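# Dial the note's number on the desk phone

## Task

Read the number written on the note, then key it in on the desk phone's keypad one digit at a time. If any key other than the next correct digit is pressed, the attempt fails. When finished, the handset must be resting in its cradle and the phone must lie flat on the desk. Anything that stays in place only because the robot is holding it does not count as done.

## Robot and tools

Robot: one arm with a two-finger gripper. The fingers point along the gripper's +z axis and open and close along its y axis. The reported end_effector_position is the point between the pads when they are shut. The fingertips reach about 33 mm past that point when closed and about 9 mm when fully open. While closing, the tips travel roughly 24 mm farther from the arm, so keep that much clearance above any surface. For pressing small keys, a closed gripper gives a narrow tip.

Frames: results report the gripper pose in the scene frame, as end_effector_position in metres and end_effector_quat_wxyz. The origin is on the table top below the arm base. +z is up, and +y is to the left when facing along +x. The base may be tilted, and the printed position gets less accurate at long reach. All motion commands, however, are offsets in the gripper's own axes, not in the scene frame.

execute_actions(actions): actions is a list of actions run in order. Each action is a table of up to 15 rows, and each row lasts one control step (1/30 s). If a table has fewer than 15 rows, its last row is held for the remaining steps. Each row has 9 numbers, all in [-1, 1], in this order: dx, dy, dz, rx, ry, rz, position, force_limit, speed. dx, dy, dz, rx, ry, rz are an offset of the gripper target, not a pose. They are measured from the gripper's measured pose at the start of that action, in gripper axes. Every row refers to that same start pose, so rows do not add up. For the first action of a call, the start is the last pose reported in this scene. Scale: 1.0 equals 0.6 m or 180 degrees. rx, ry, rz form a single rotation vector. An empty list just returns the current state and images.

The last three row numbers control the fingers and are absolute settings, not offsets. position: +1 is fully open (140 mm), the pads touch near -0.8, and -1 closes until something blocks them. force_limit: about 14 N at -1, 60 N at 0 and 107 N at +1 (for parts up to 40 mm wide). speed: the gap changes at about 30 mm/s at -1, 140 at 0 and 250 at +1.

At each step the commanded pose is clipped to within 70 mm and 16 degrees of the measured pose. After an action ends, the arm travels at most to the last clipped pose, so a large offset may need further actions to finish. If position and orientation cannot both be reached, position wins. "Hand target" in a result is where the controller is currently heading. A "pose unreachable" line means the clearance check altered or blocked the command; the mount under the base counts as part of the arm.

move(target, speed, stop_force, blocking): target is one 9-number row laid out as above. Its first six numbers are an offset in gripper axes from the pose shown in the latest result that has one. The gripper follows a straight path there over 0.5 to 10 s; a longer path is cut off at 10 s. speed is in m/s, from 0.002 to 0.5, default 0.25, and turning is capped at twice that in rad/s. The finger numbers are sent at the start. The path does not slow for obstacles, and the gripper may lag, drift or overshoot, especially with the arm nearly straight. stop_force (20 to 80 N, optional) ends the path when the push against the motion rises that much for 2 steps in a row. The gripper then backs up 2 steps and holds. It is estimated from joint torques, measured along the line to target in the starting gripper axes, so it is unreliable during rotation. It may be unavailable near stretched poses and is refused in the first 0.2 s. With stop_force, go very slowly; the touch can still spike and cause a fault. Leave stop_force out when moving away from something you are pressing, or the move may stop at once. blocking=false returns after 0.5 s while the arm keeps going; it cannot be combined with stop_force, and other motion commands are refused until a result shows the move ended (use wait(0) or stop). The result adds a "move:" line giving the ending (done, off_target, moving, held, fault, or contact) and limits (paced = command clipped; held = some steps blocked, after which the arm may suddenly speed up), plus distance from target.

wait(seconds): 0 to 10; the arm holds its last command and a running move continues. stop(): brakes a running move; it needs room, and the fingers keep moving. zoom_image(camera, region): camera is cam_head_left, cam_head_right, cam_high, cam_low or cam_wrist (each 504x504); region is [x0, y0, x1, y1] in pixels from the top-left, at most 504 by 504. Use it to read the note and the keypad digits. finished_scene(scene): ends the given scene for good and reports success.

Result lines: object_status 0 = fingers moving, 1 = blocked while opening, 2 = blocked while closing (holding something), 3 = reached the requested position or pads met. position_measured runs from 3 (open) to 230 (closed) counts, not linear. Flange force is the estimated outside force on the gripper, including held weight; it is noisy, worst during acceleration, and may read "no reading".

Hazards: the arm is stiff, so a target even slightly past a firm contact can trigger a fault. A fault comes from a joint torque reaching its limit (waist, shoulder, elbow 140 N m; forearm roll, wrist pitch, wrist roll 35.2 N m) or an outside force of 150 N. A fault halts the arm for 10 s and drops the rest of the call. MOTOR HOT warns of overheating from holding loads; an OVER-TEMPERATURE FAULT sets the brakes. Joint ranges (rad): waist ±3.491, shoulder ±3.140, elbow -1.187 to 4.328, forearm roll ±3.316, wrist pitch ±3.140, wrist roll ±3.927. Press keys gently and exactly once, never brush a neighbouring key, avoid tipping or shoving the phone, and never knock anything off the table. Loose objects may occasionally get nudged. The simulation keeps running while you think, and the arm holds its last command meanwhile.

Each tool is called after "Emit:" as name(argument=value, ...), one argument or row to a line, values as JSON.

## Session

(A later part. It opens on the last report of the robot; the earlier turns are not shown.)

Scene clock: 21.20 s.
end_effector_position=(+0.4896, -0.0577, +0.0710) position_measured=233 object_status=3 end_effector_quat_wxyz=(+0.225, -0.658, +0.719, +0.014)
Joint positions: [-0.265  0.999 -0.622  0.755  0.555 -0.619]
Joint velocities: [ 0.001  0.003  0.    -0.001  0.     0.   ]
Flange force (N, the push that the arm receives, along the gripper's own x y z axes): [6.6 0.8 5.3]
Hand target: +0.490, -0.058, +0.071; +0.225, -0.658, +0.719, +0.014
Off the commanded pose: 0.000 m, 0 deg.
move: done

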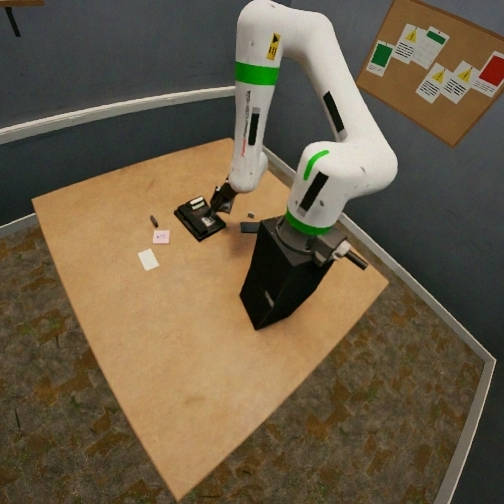

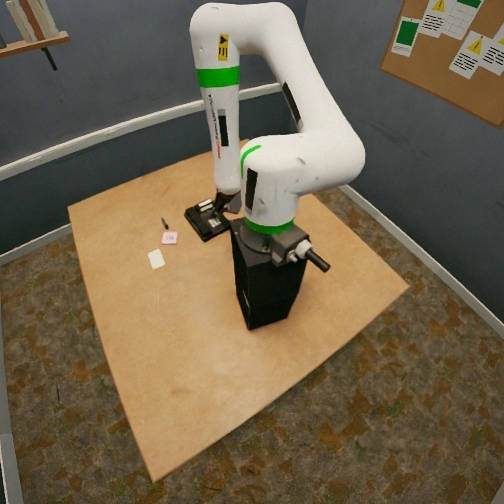

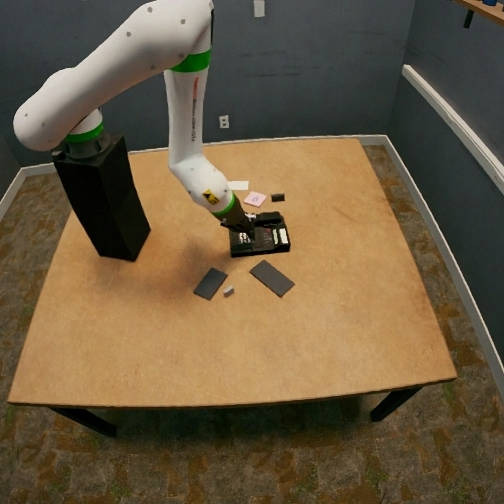

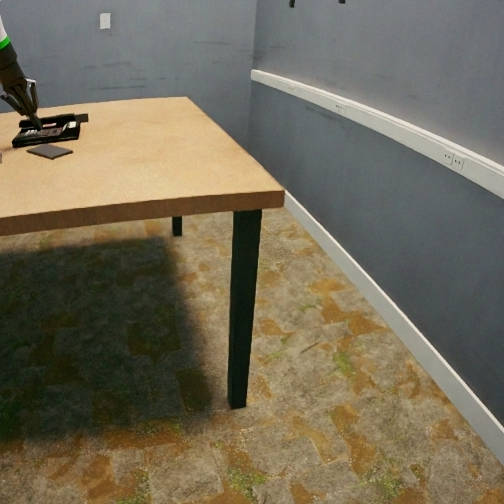

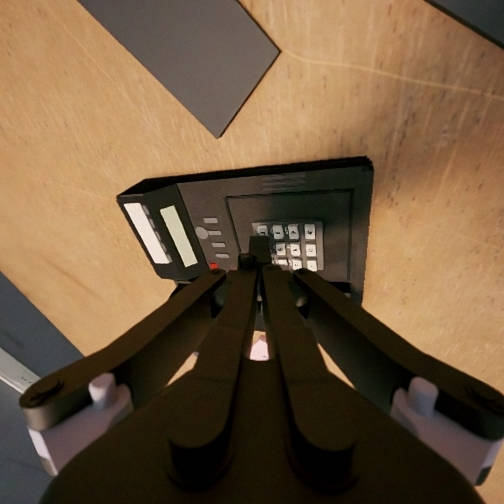

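Emit:
move(
  target=[-0.0182,-0.0015,0.0148,0,0,0,-1,0,1],
  speed=0.03,
)

Emit:
zoom_image(
  camera="cam_wrist",
  region=[200, 160, 360, 290],
)

Emit:
zoom_image(
  camera="cam_low",
  region=[10, 100, 80, 150],
)

Emit:
zoom_image(
  camera="cam_head_left",
  region=[170, 190, 240, 245],
)

Scene clock: 22.73 s.
end_effector_position=(+0.4935, -0.0447, +0.0670) position_measured=233 object_status=3 end_effector_quat_wxyz=(+0.225, -0.658, +0.719, +0.014)
Joint positions: [-0.224  1.011 -0.611  0.715  0.557 -0.621]
Joint velocities: [ 0.002  0.002  0.002 -0.005  0.001  0.   ]
Flange force (N, the push that the arm receives, along the gripper's own x y z axes): [10.2 0.2 3.7]
Hand target: +0.494, -0.045, +0.067; +0.225, -0.658, +0.719, +0.014
Off the commanded pose: 0.000 m, 0 deg.
move: done

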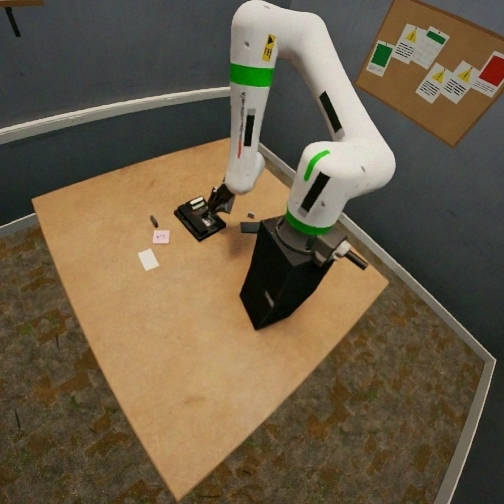

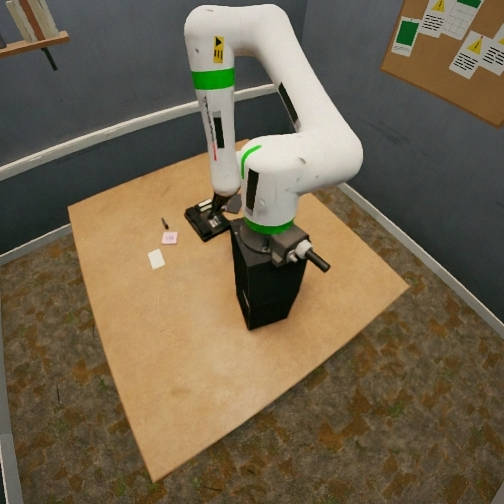

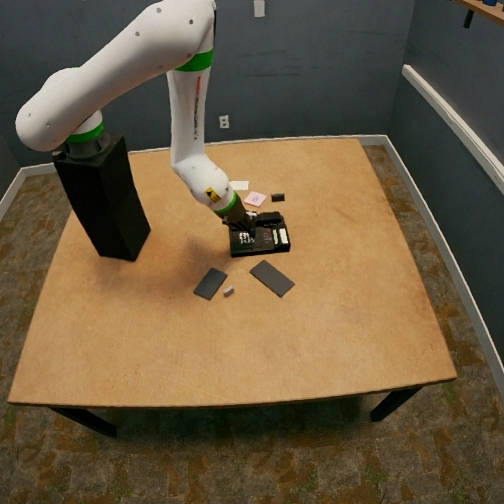

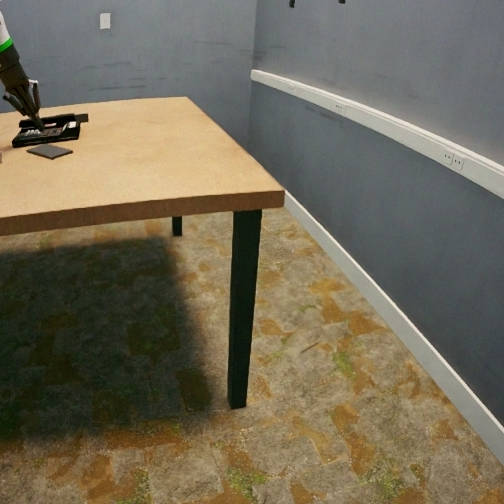

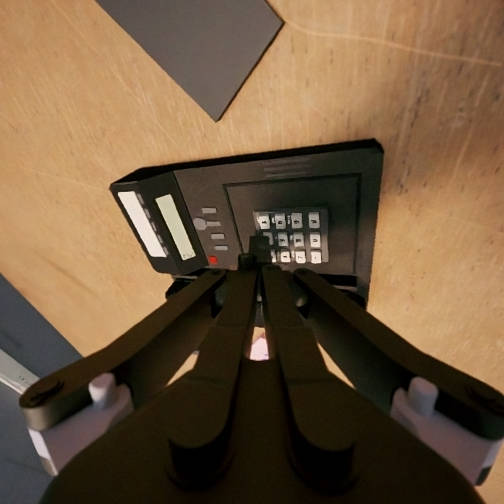

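Region (200, 160, 360, 290) of cam_wrist's 504x504 image, scaled by 3.150, with more detail than that image has; it fills the top 410 rows of this view, and the rest is white.

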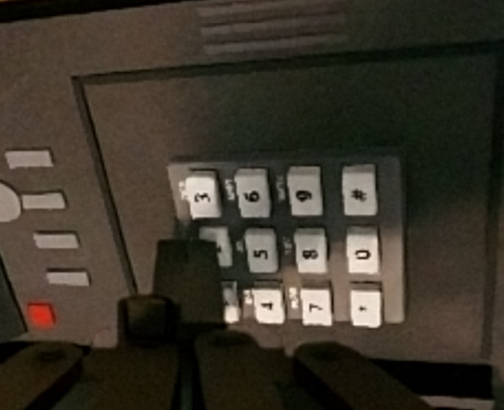

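Region (10, 100, 80, 150) of cam_low's 504x504 image, scaled by 7.200, with more detail than that image has; it fills the top 360 rows of this view, and the rest is white.

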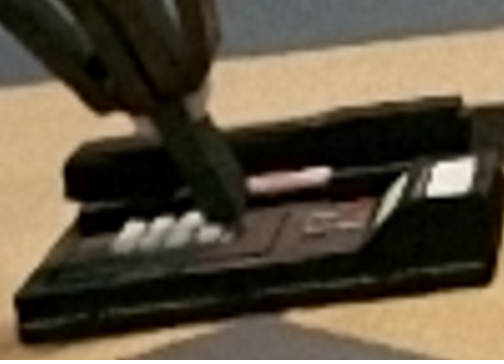

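Region (170, 190, 240, 245) of cam_head_left's 504x504 image, scaled by 7.200, with more detail than that image has; it fills the top 396 rows of this view, and the rest is white.

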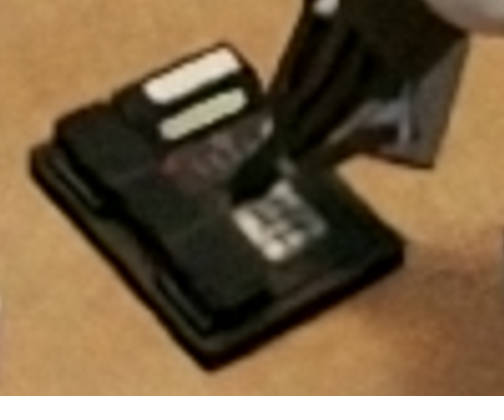

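Emit:
zoom_image(
  camera="cam_wrist",
  region=[110, 180, 230, 280],
)

Region (110, 180, 230, 280) of cam_wrist's 504x504 image, scaled by 4.200, with more detail than that image has.

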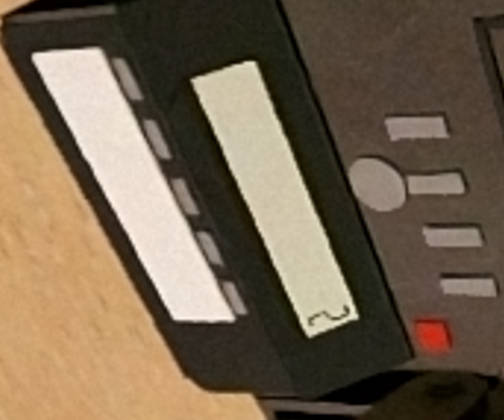

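Emit:
move(
  target=[-0.0029,-0.0023,-0.0075,0,0,0,-1,0,1],
  speed=0.05,
)

Emit:
move(
  target=[-0.026,0.0508,-0.0057,0,0,0,-1,0,1],
  speed=0.08,
)

Emit:
zoom_image(
  camera="cam_wrist",
  region=[100, 130, 340, 290],
)

Scene clock: 24.73 s.
end_effector_position=(+0.4936, -0.0447, +0.0720) position_measured=233 object_status=3 end_effector_quat_wxyz=(+0.225, -0.658, +0.719, +0.014)
Joint positions: [-0.225  0.997 -0.62   0.721  0.554 -0.626]
Joint velocities: [-0.     0.001  0.     0.002 -0.    -0.001]
Flange force (N, the push that the arm receives, along the gripper's own x y z axes): [4.6 0.9 5.0]
Hand target: +0.494, -0.045, +0.072; +0.225, -0.658, +0.719, +0.014
Off the commanded pose: 0.000 m, 0 deg.
move: done

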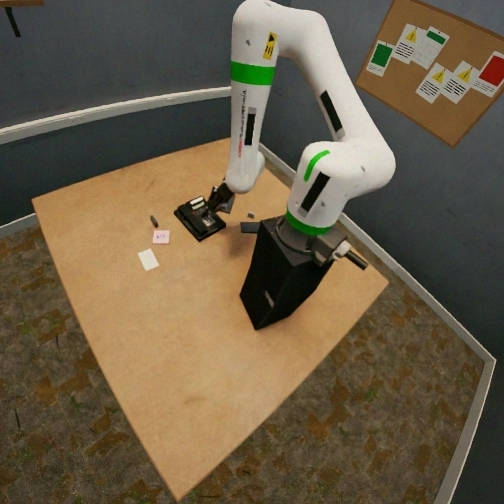

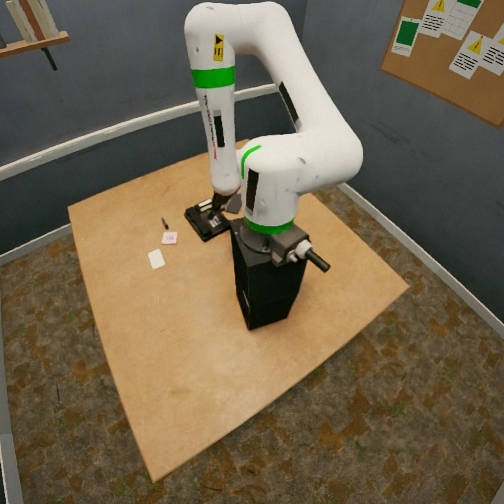

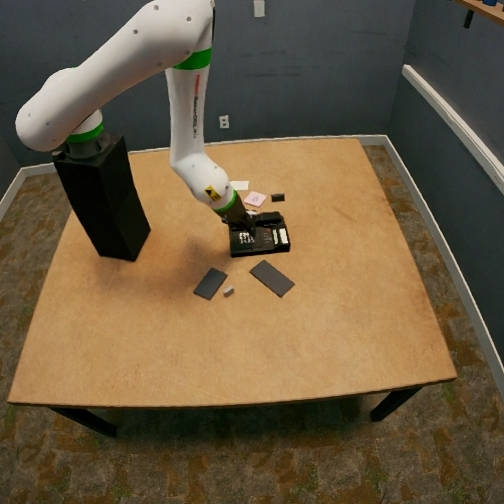

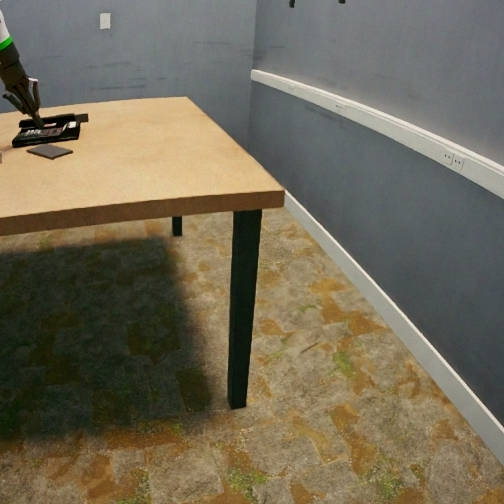

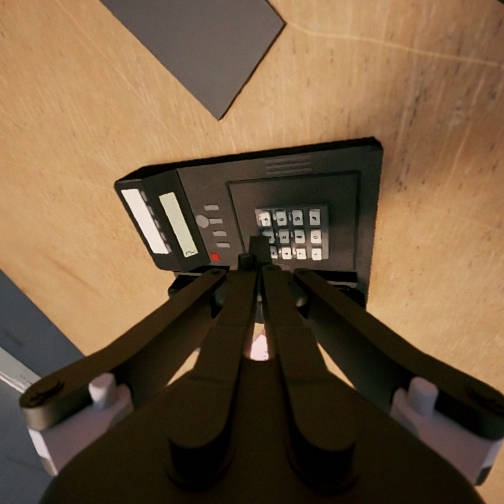

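Scene clock: 25.53 s.
end_effector_position=(+0.4642, -0.0268, +0.0720) position_measured=233 object_status=3 end_effector_quat_wxyz=(+0.225, -0.657, +0.719, +0.014)
Joint positions: [-0.166  1.003 -0.677  0.61   0.606 -0.563]
Joint velocities: [ 0.     0.    -0.002 -0.003  0.001  0.002]
Flange force (N, the push that the arm receives, along the gripper's own x y z axes): [6.2 -0.3 8.2]
Hand target: +0.464, -0.027, +0.072; +0.225, -0.657, +0.719, +0.014
Off the commanded pose: 0.000 m, 0 deg.
move: done

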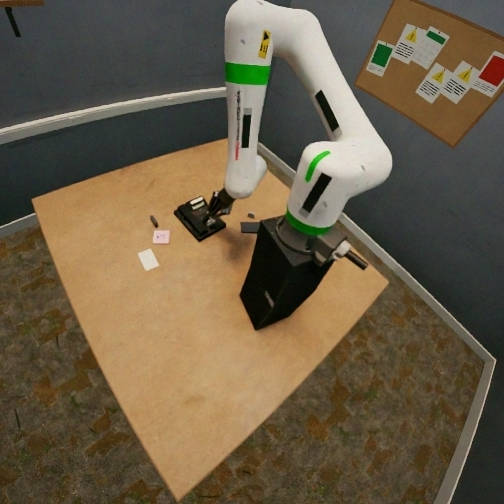

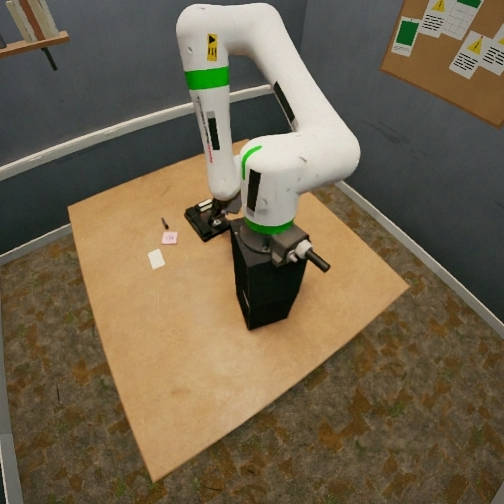

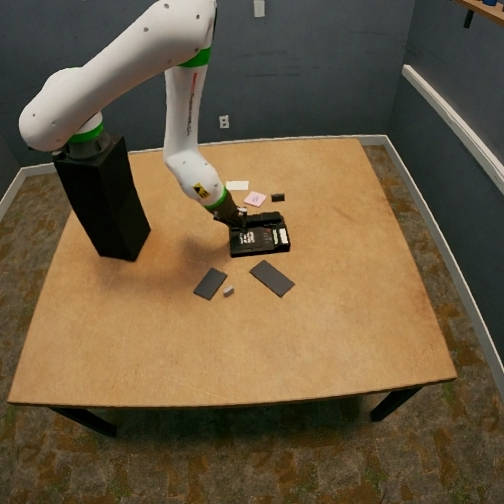

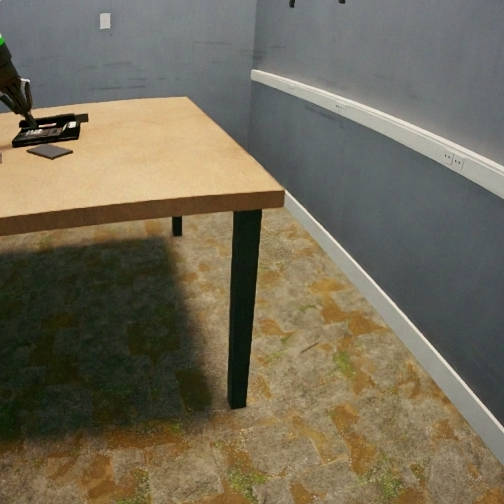

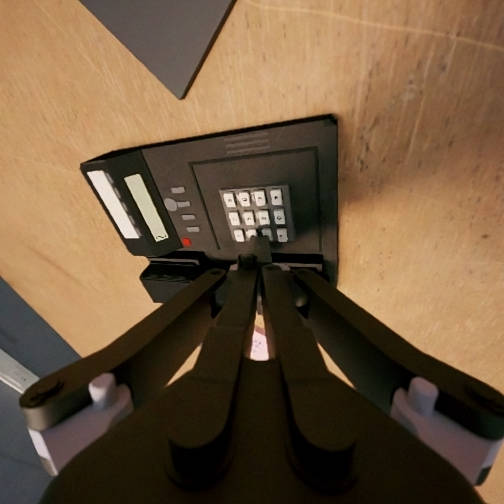

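Region (100, 130, 340, 290) of cam_wrist's 504x504 image, scaled by 2.100, with more detail than that image has.

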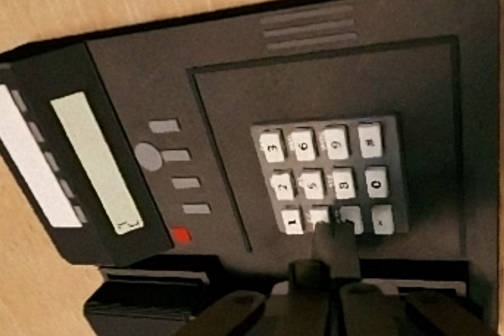

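Emit:
move(
  target=[0.003,0.0055,0.0065,0,0,0,-1,0,1],
  speed=0.02,
)

Emit:
zoom_image(
  camera="cam_wrist",
  region=[100, 130, 340, 290],
)

Scene clock: 27.03 s.
end_effector_position=(+0.4621, -0.0268, +0.0670) position_measured=233 object_status=3 end_effector_quat_wxyz=(+0.225, -0.657, +0.719, +0.014)
Joint positions: [-0.166  1.017 -0.671  0.602  0.613 -0.555]
Joint velocities: [ 0.     0.001  0.002 -0.     0.001  0.001]
Flange force (N, the push that the arm receives, along the gripper's own x y z axes): [6.0 4.3 10.2]
Hand target: +0.462, -0.027, +0.067; +0.225, -0.657, +0.719, +0.014
Off the commanded pose: 0.000 m, 0 deg.
move: done

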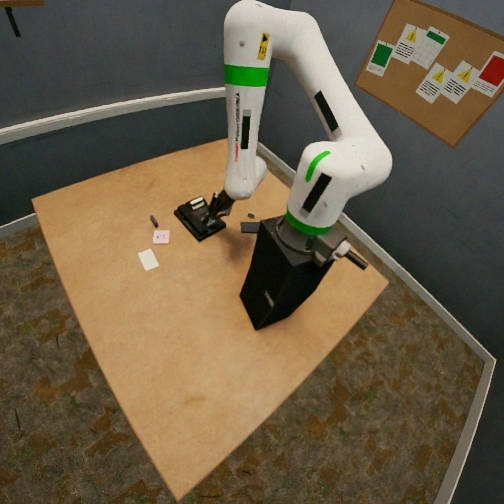

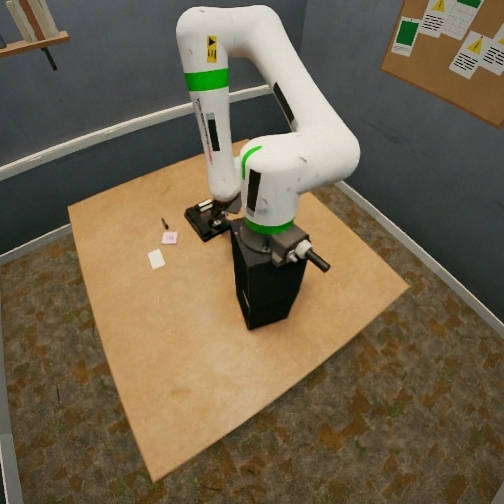

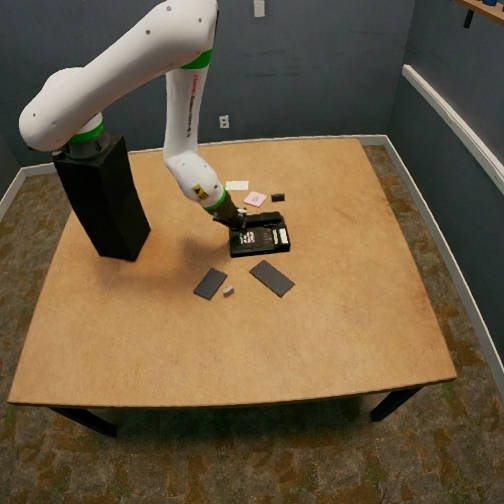

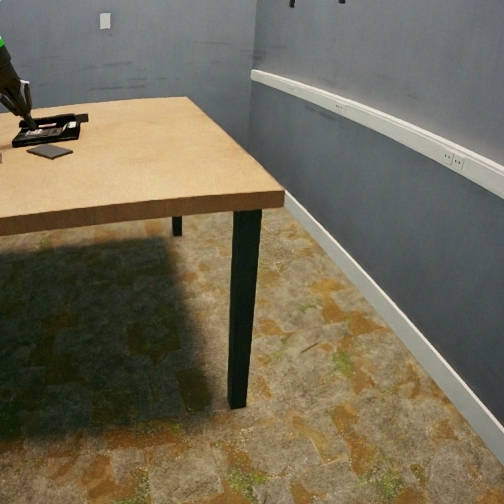

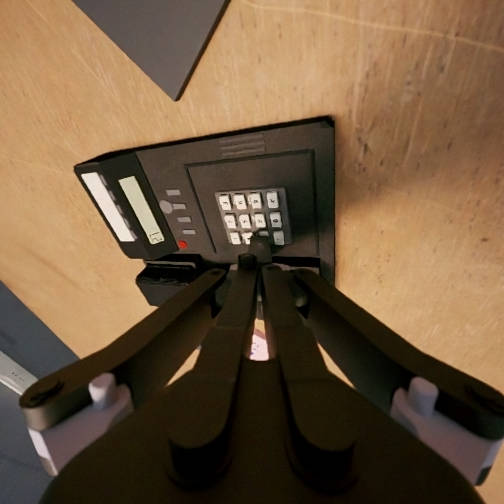

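Region (100, 130, 340, 290) of cam_wrist's 504x504 image, scaled by 2.100, with more detail than that image has.

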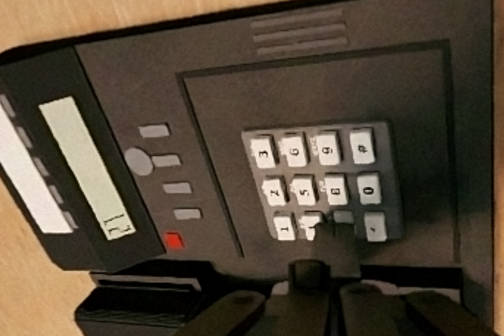

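Emit:
move(
  target=[-0.0029,-0.0023,-0.0075,0,0,0,-1,0,1],
  speed=0.05,
)

Emit:
move(
  target=[-0.0056,-0.0478,0.0168,0,0,0,-1,0,1],
  speed=0.08,
)

Emit:
move(
  target=[0.0029,0.0023,0.0075,0,0,0,-1,0,1],
  speed=0.02,
)

Emit:
zoom_image(
  camera="cam_wrist",
  region=[100, 130, 340, 290],
)

Scene clock: 28.77 s.
end_effector_position=(+0.4622, -0.0267, +0.0720) position_measured=233 object_status=3 end_effector_quat_wxyz=(+0.225, -0.657, +0.719, +0.014)
Joint positions: [-0.166  1.003 -0.681  0.606  0.609 -0.559]
Joint velocities: [-0.003 -0.002 -0.002 -0.002 -0.001 -0.   ]
Flange force (N, the push that the arm receives, along the gripper's own x y z axes): [5.3 1.5 7.0]
Hand target: +0.462, -0.027, +0.072; +0.225, -0.657, +0.719, +0.014
Off the commanded pose: 0.000 m, 0 deg.
move: done

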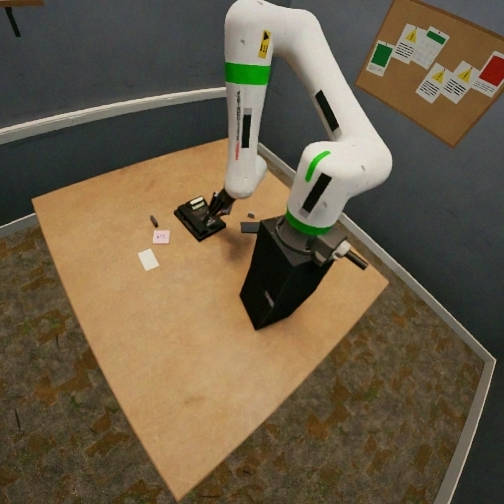

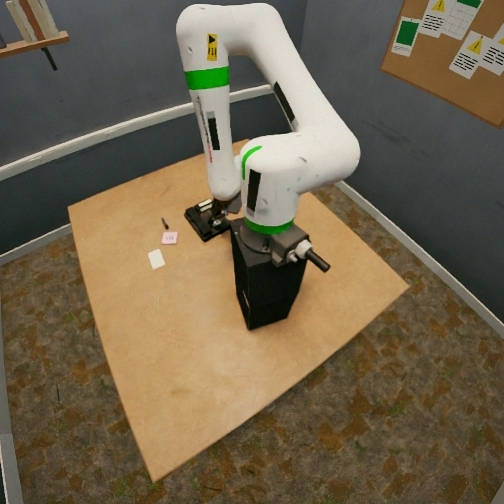

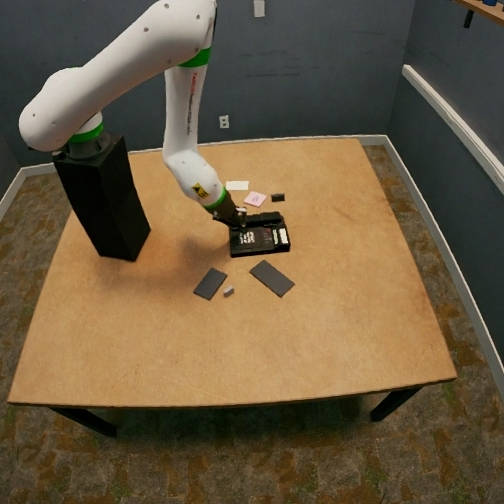

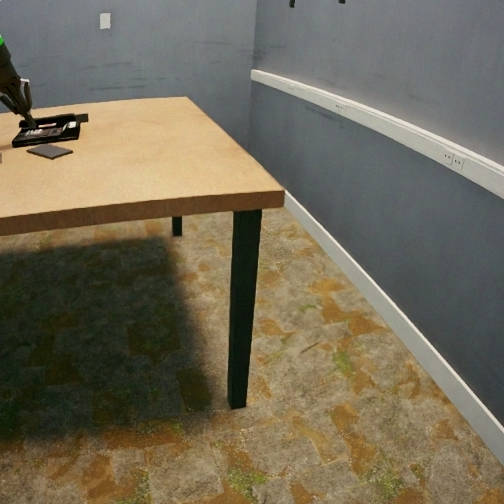

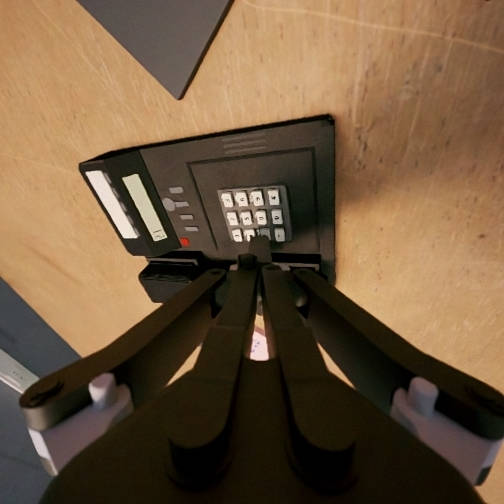

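Scene clock: 29.57 s.
end_effector_position=(+0.4927, -0.0242, +0.0720) position_measured=233 object_status=3 end_effector_quat_wxyz=(+0.225, -0.658, +0.719, +0.014)
Joint positions: [-0.162  0.999 -0.626  0.655  0.562 -0.622]
Joint velocities: [ 0.003  0.001  0.001  0.003 -0.001 -0.002]
Flange force (N, the push that the arm receives, along the gripper's own x y z axes): [10.1 1.9 6.3]
Hand target: +0.493, -0.024, +0.072; +0.225, -0.658, +0.719, +0.014
Off the commanded pose: 0.000 m, 0 deg.
move: done

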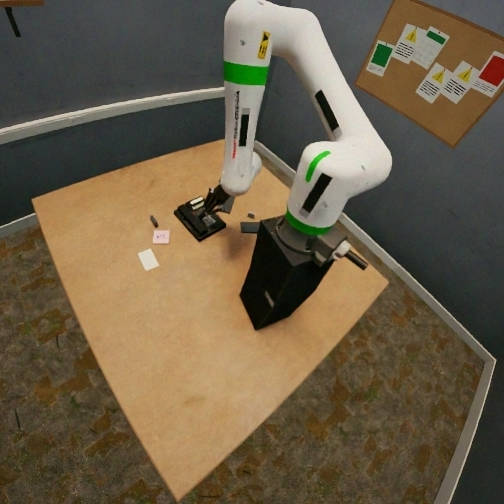

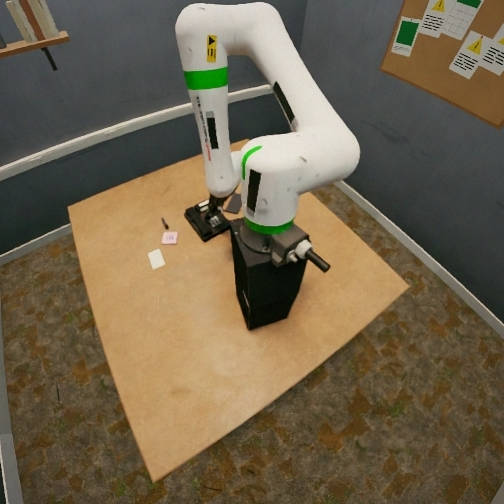

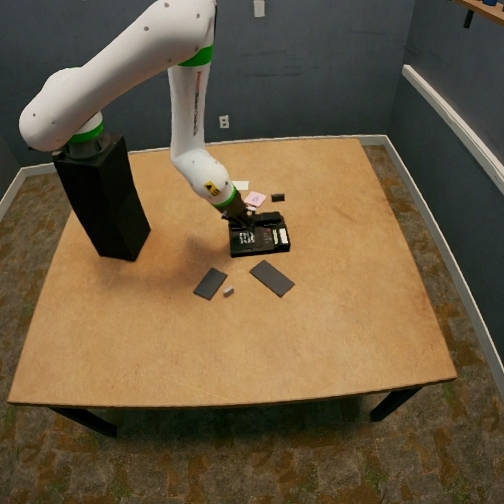

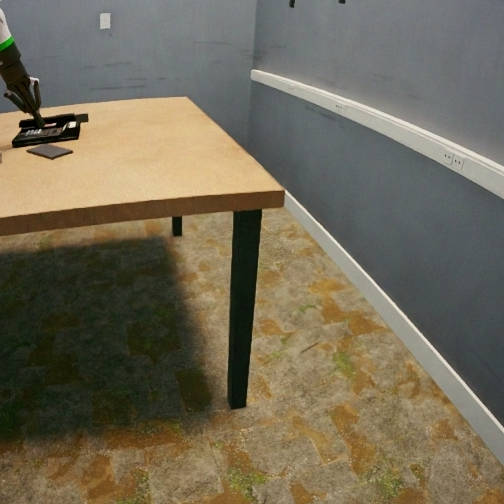

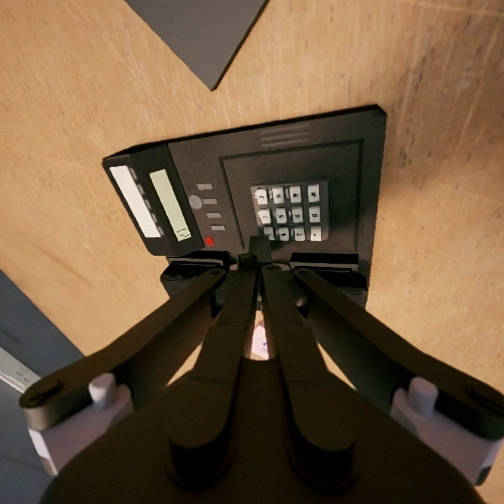

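Scene clock: 30.27 s.
end_effector_position=(+0.4927, -0.0242, +0.0670) position_measured=233 object_status=3 end_effector_quat_wxyz=(+0.225, -0.658, +0.719, +0.014)
Joint positions: [-0.161  1.013 -0.617  0.65   0.566 -0.617]
Joint velocities: [-0.001  0.001 -0.001 -0.002  0.     0.001]
Flange force (N, the push that the arm receives, along the gripper's own x y z axes): [9.9 1.0 9.1]
Hand target: +0.493, -0.024, +0.067; +0.225, -0.658, +0.719, +0.014
Off the commanded pose: 0.000 m, 0 deg.
move: done

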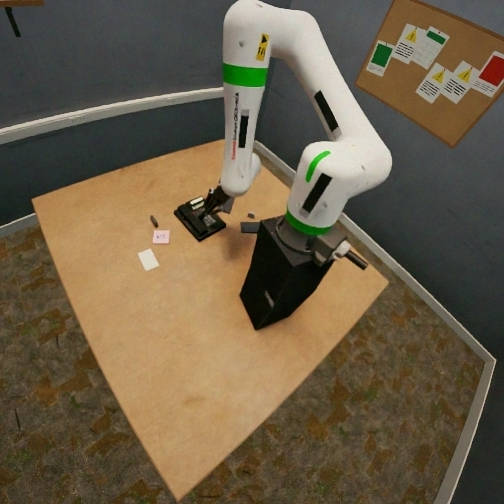

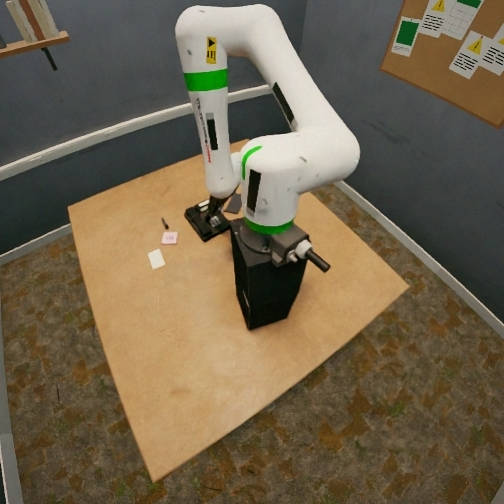

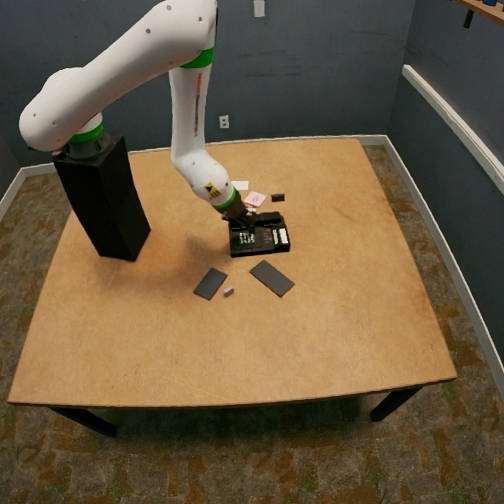

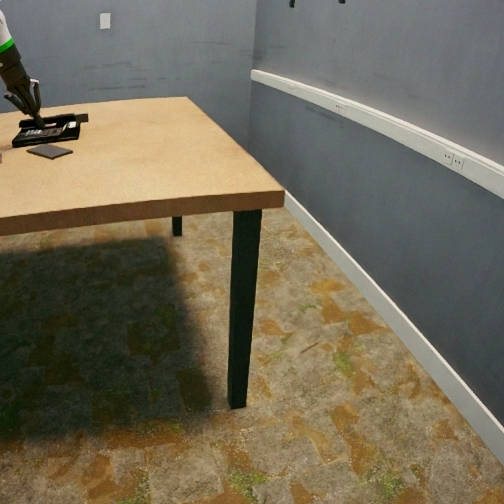

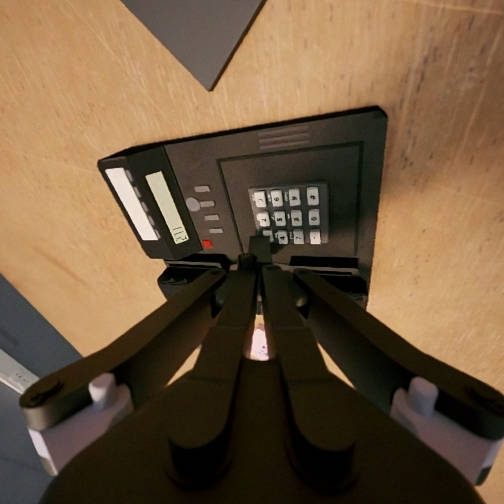

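Region (100, 130, 340, 290) of cam_wrist's 504x504 image, scaled by 2.100, with more detail than that image has.

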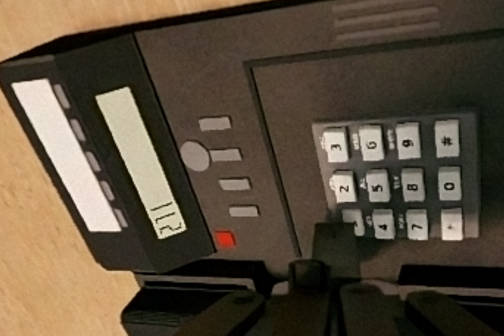

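Emit:
move(
  target=[-0.0029,-0.0023,-0.0075,0,0,0,-1,0,1],
  speed=0.05,
)

Emit:
move(
  target=[0.0601,0.0115,-0.0265,0,0,0,-1,0,1],
  speed=0.08,
)

Emit:
zoom_image(
  camera="cam_wrist",
  region=[100, 130, 340, 290],
)

Scene clock: 31.67 s.
end_effector_position=(+0.4927, -0.0242, +0.0720) position_measured=233 object_status=3 end_effector_quat_wxyz=(+0.225, -0.658, +0.719, +0.014)
Joint positions: [-0.162  0.999 -0.626  0.655  0.562 -0.622]
Joint velocities: [ 0.     0.001 -0.001  0.001 -0.    -0.   ]
Flange force (N, the push that the arm receives, along the gripper's own x y z axes): [8.3 1.1 4.5]
Hand target: +0.493, -0.024, +0.072; +0.225, -0.658, +0.719, +0.014
Off the commanded pose: 0.000 m, 0 deg.
move: done

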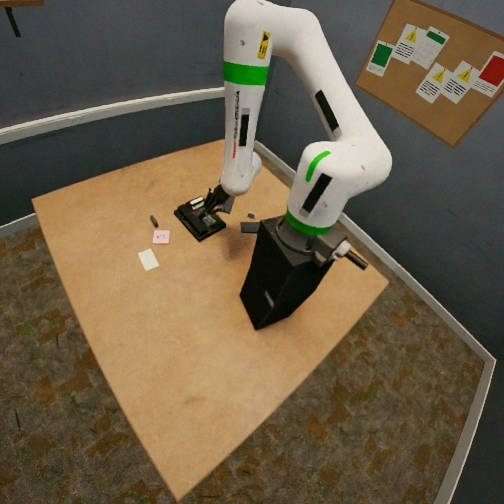

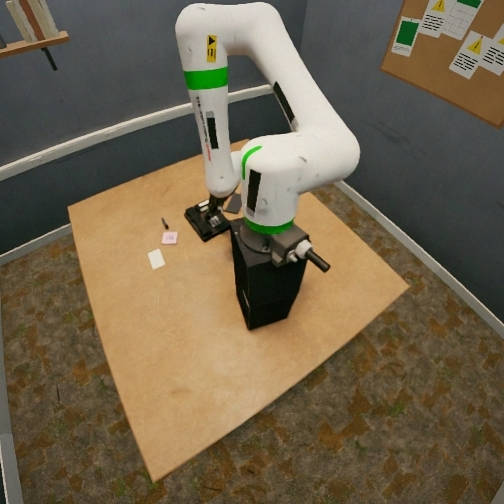

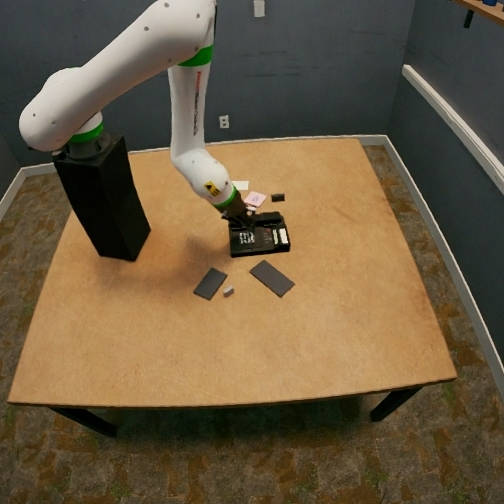

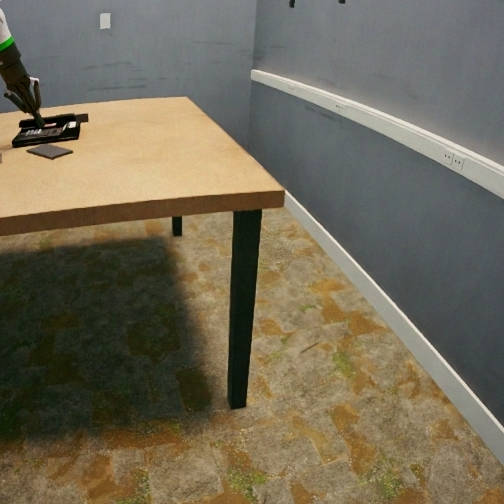

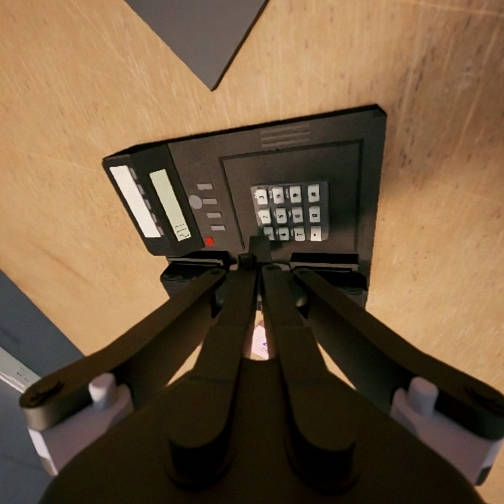

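Scene clock: 32.50 s.
end_effector_position=(+0.4800, -0.0624, +0.0722) position_measured=233 object_status=3 end_effector_quat_wxyz=(+0.225, -0.658, +0.719, +0.014)
Joint positions: [-0.281  0.996 -0.639  0.754  0.565 -0.599]
Joint velocities: [-0.004 -0.     0.001  0.005 -0.004 -0.002]
Flange force (N, the push that the arm receives, along the gripper's own x y z axes): [11.2 1.1 4.8]
Hand target: +0.480, -0.062, +0.072; +0.225, -0.658, +0.719, +0.014
Off the commanded pose: 0.000 m, 0 deg.
move: done

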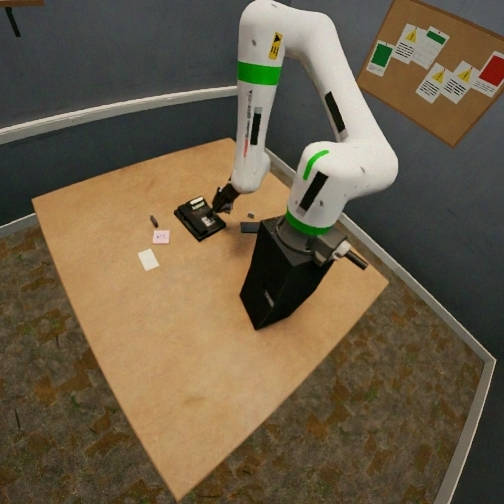

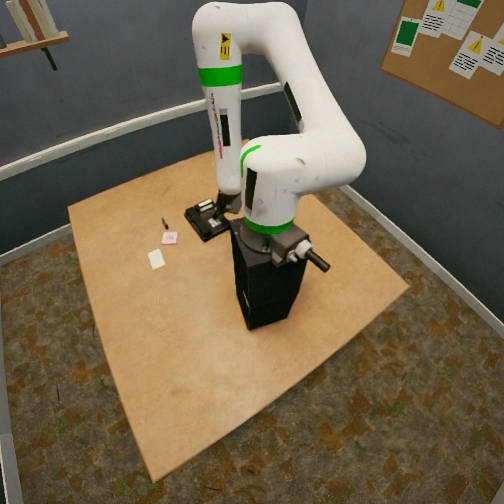

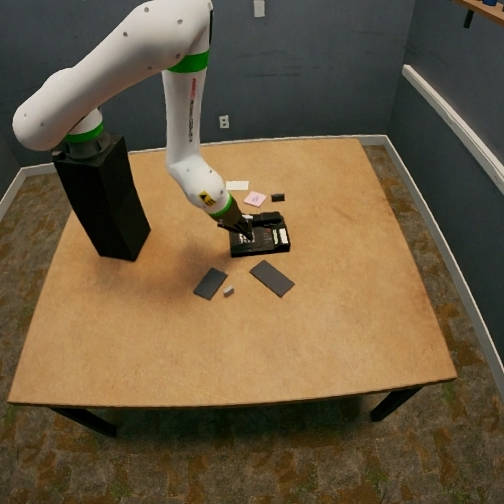

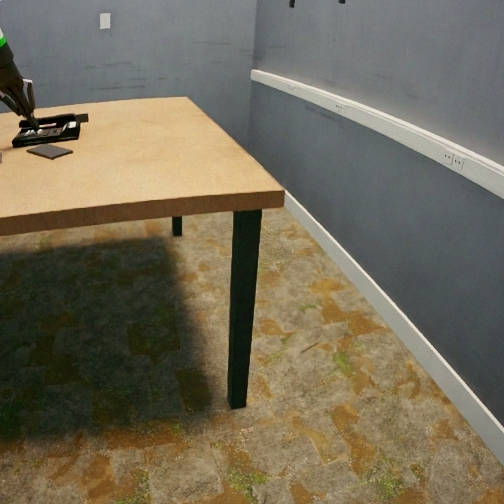

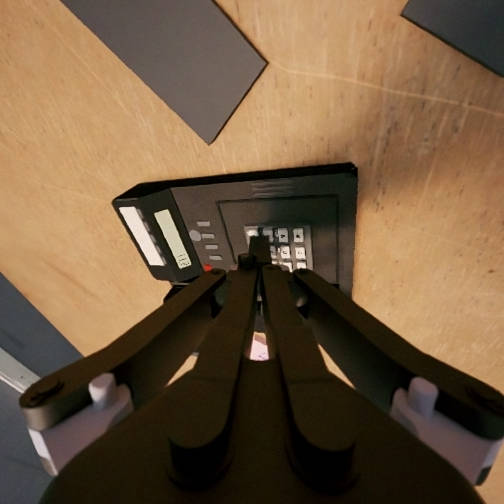

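Region (100, 130, 340, 290) of cam_wrist's 504x504 image, scaled by 2.100, with more detail than that image has.

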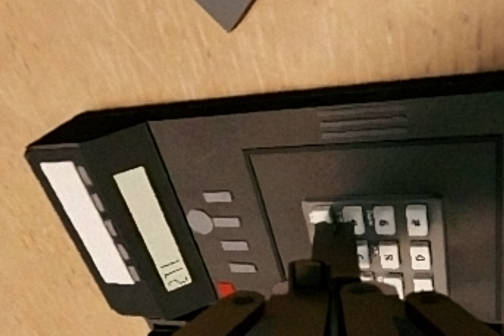

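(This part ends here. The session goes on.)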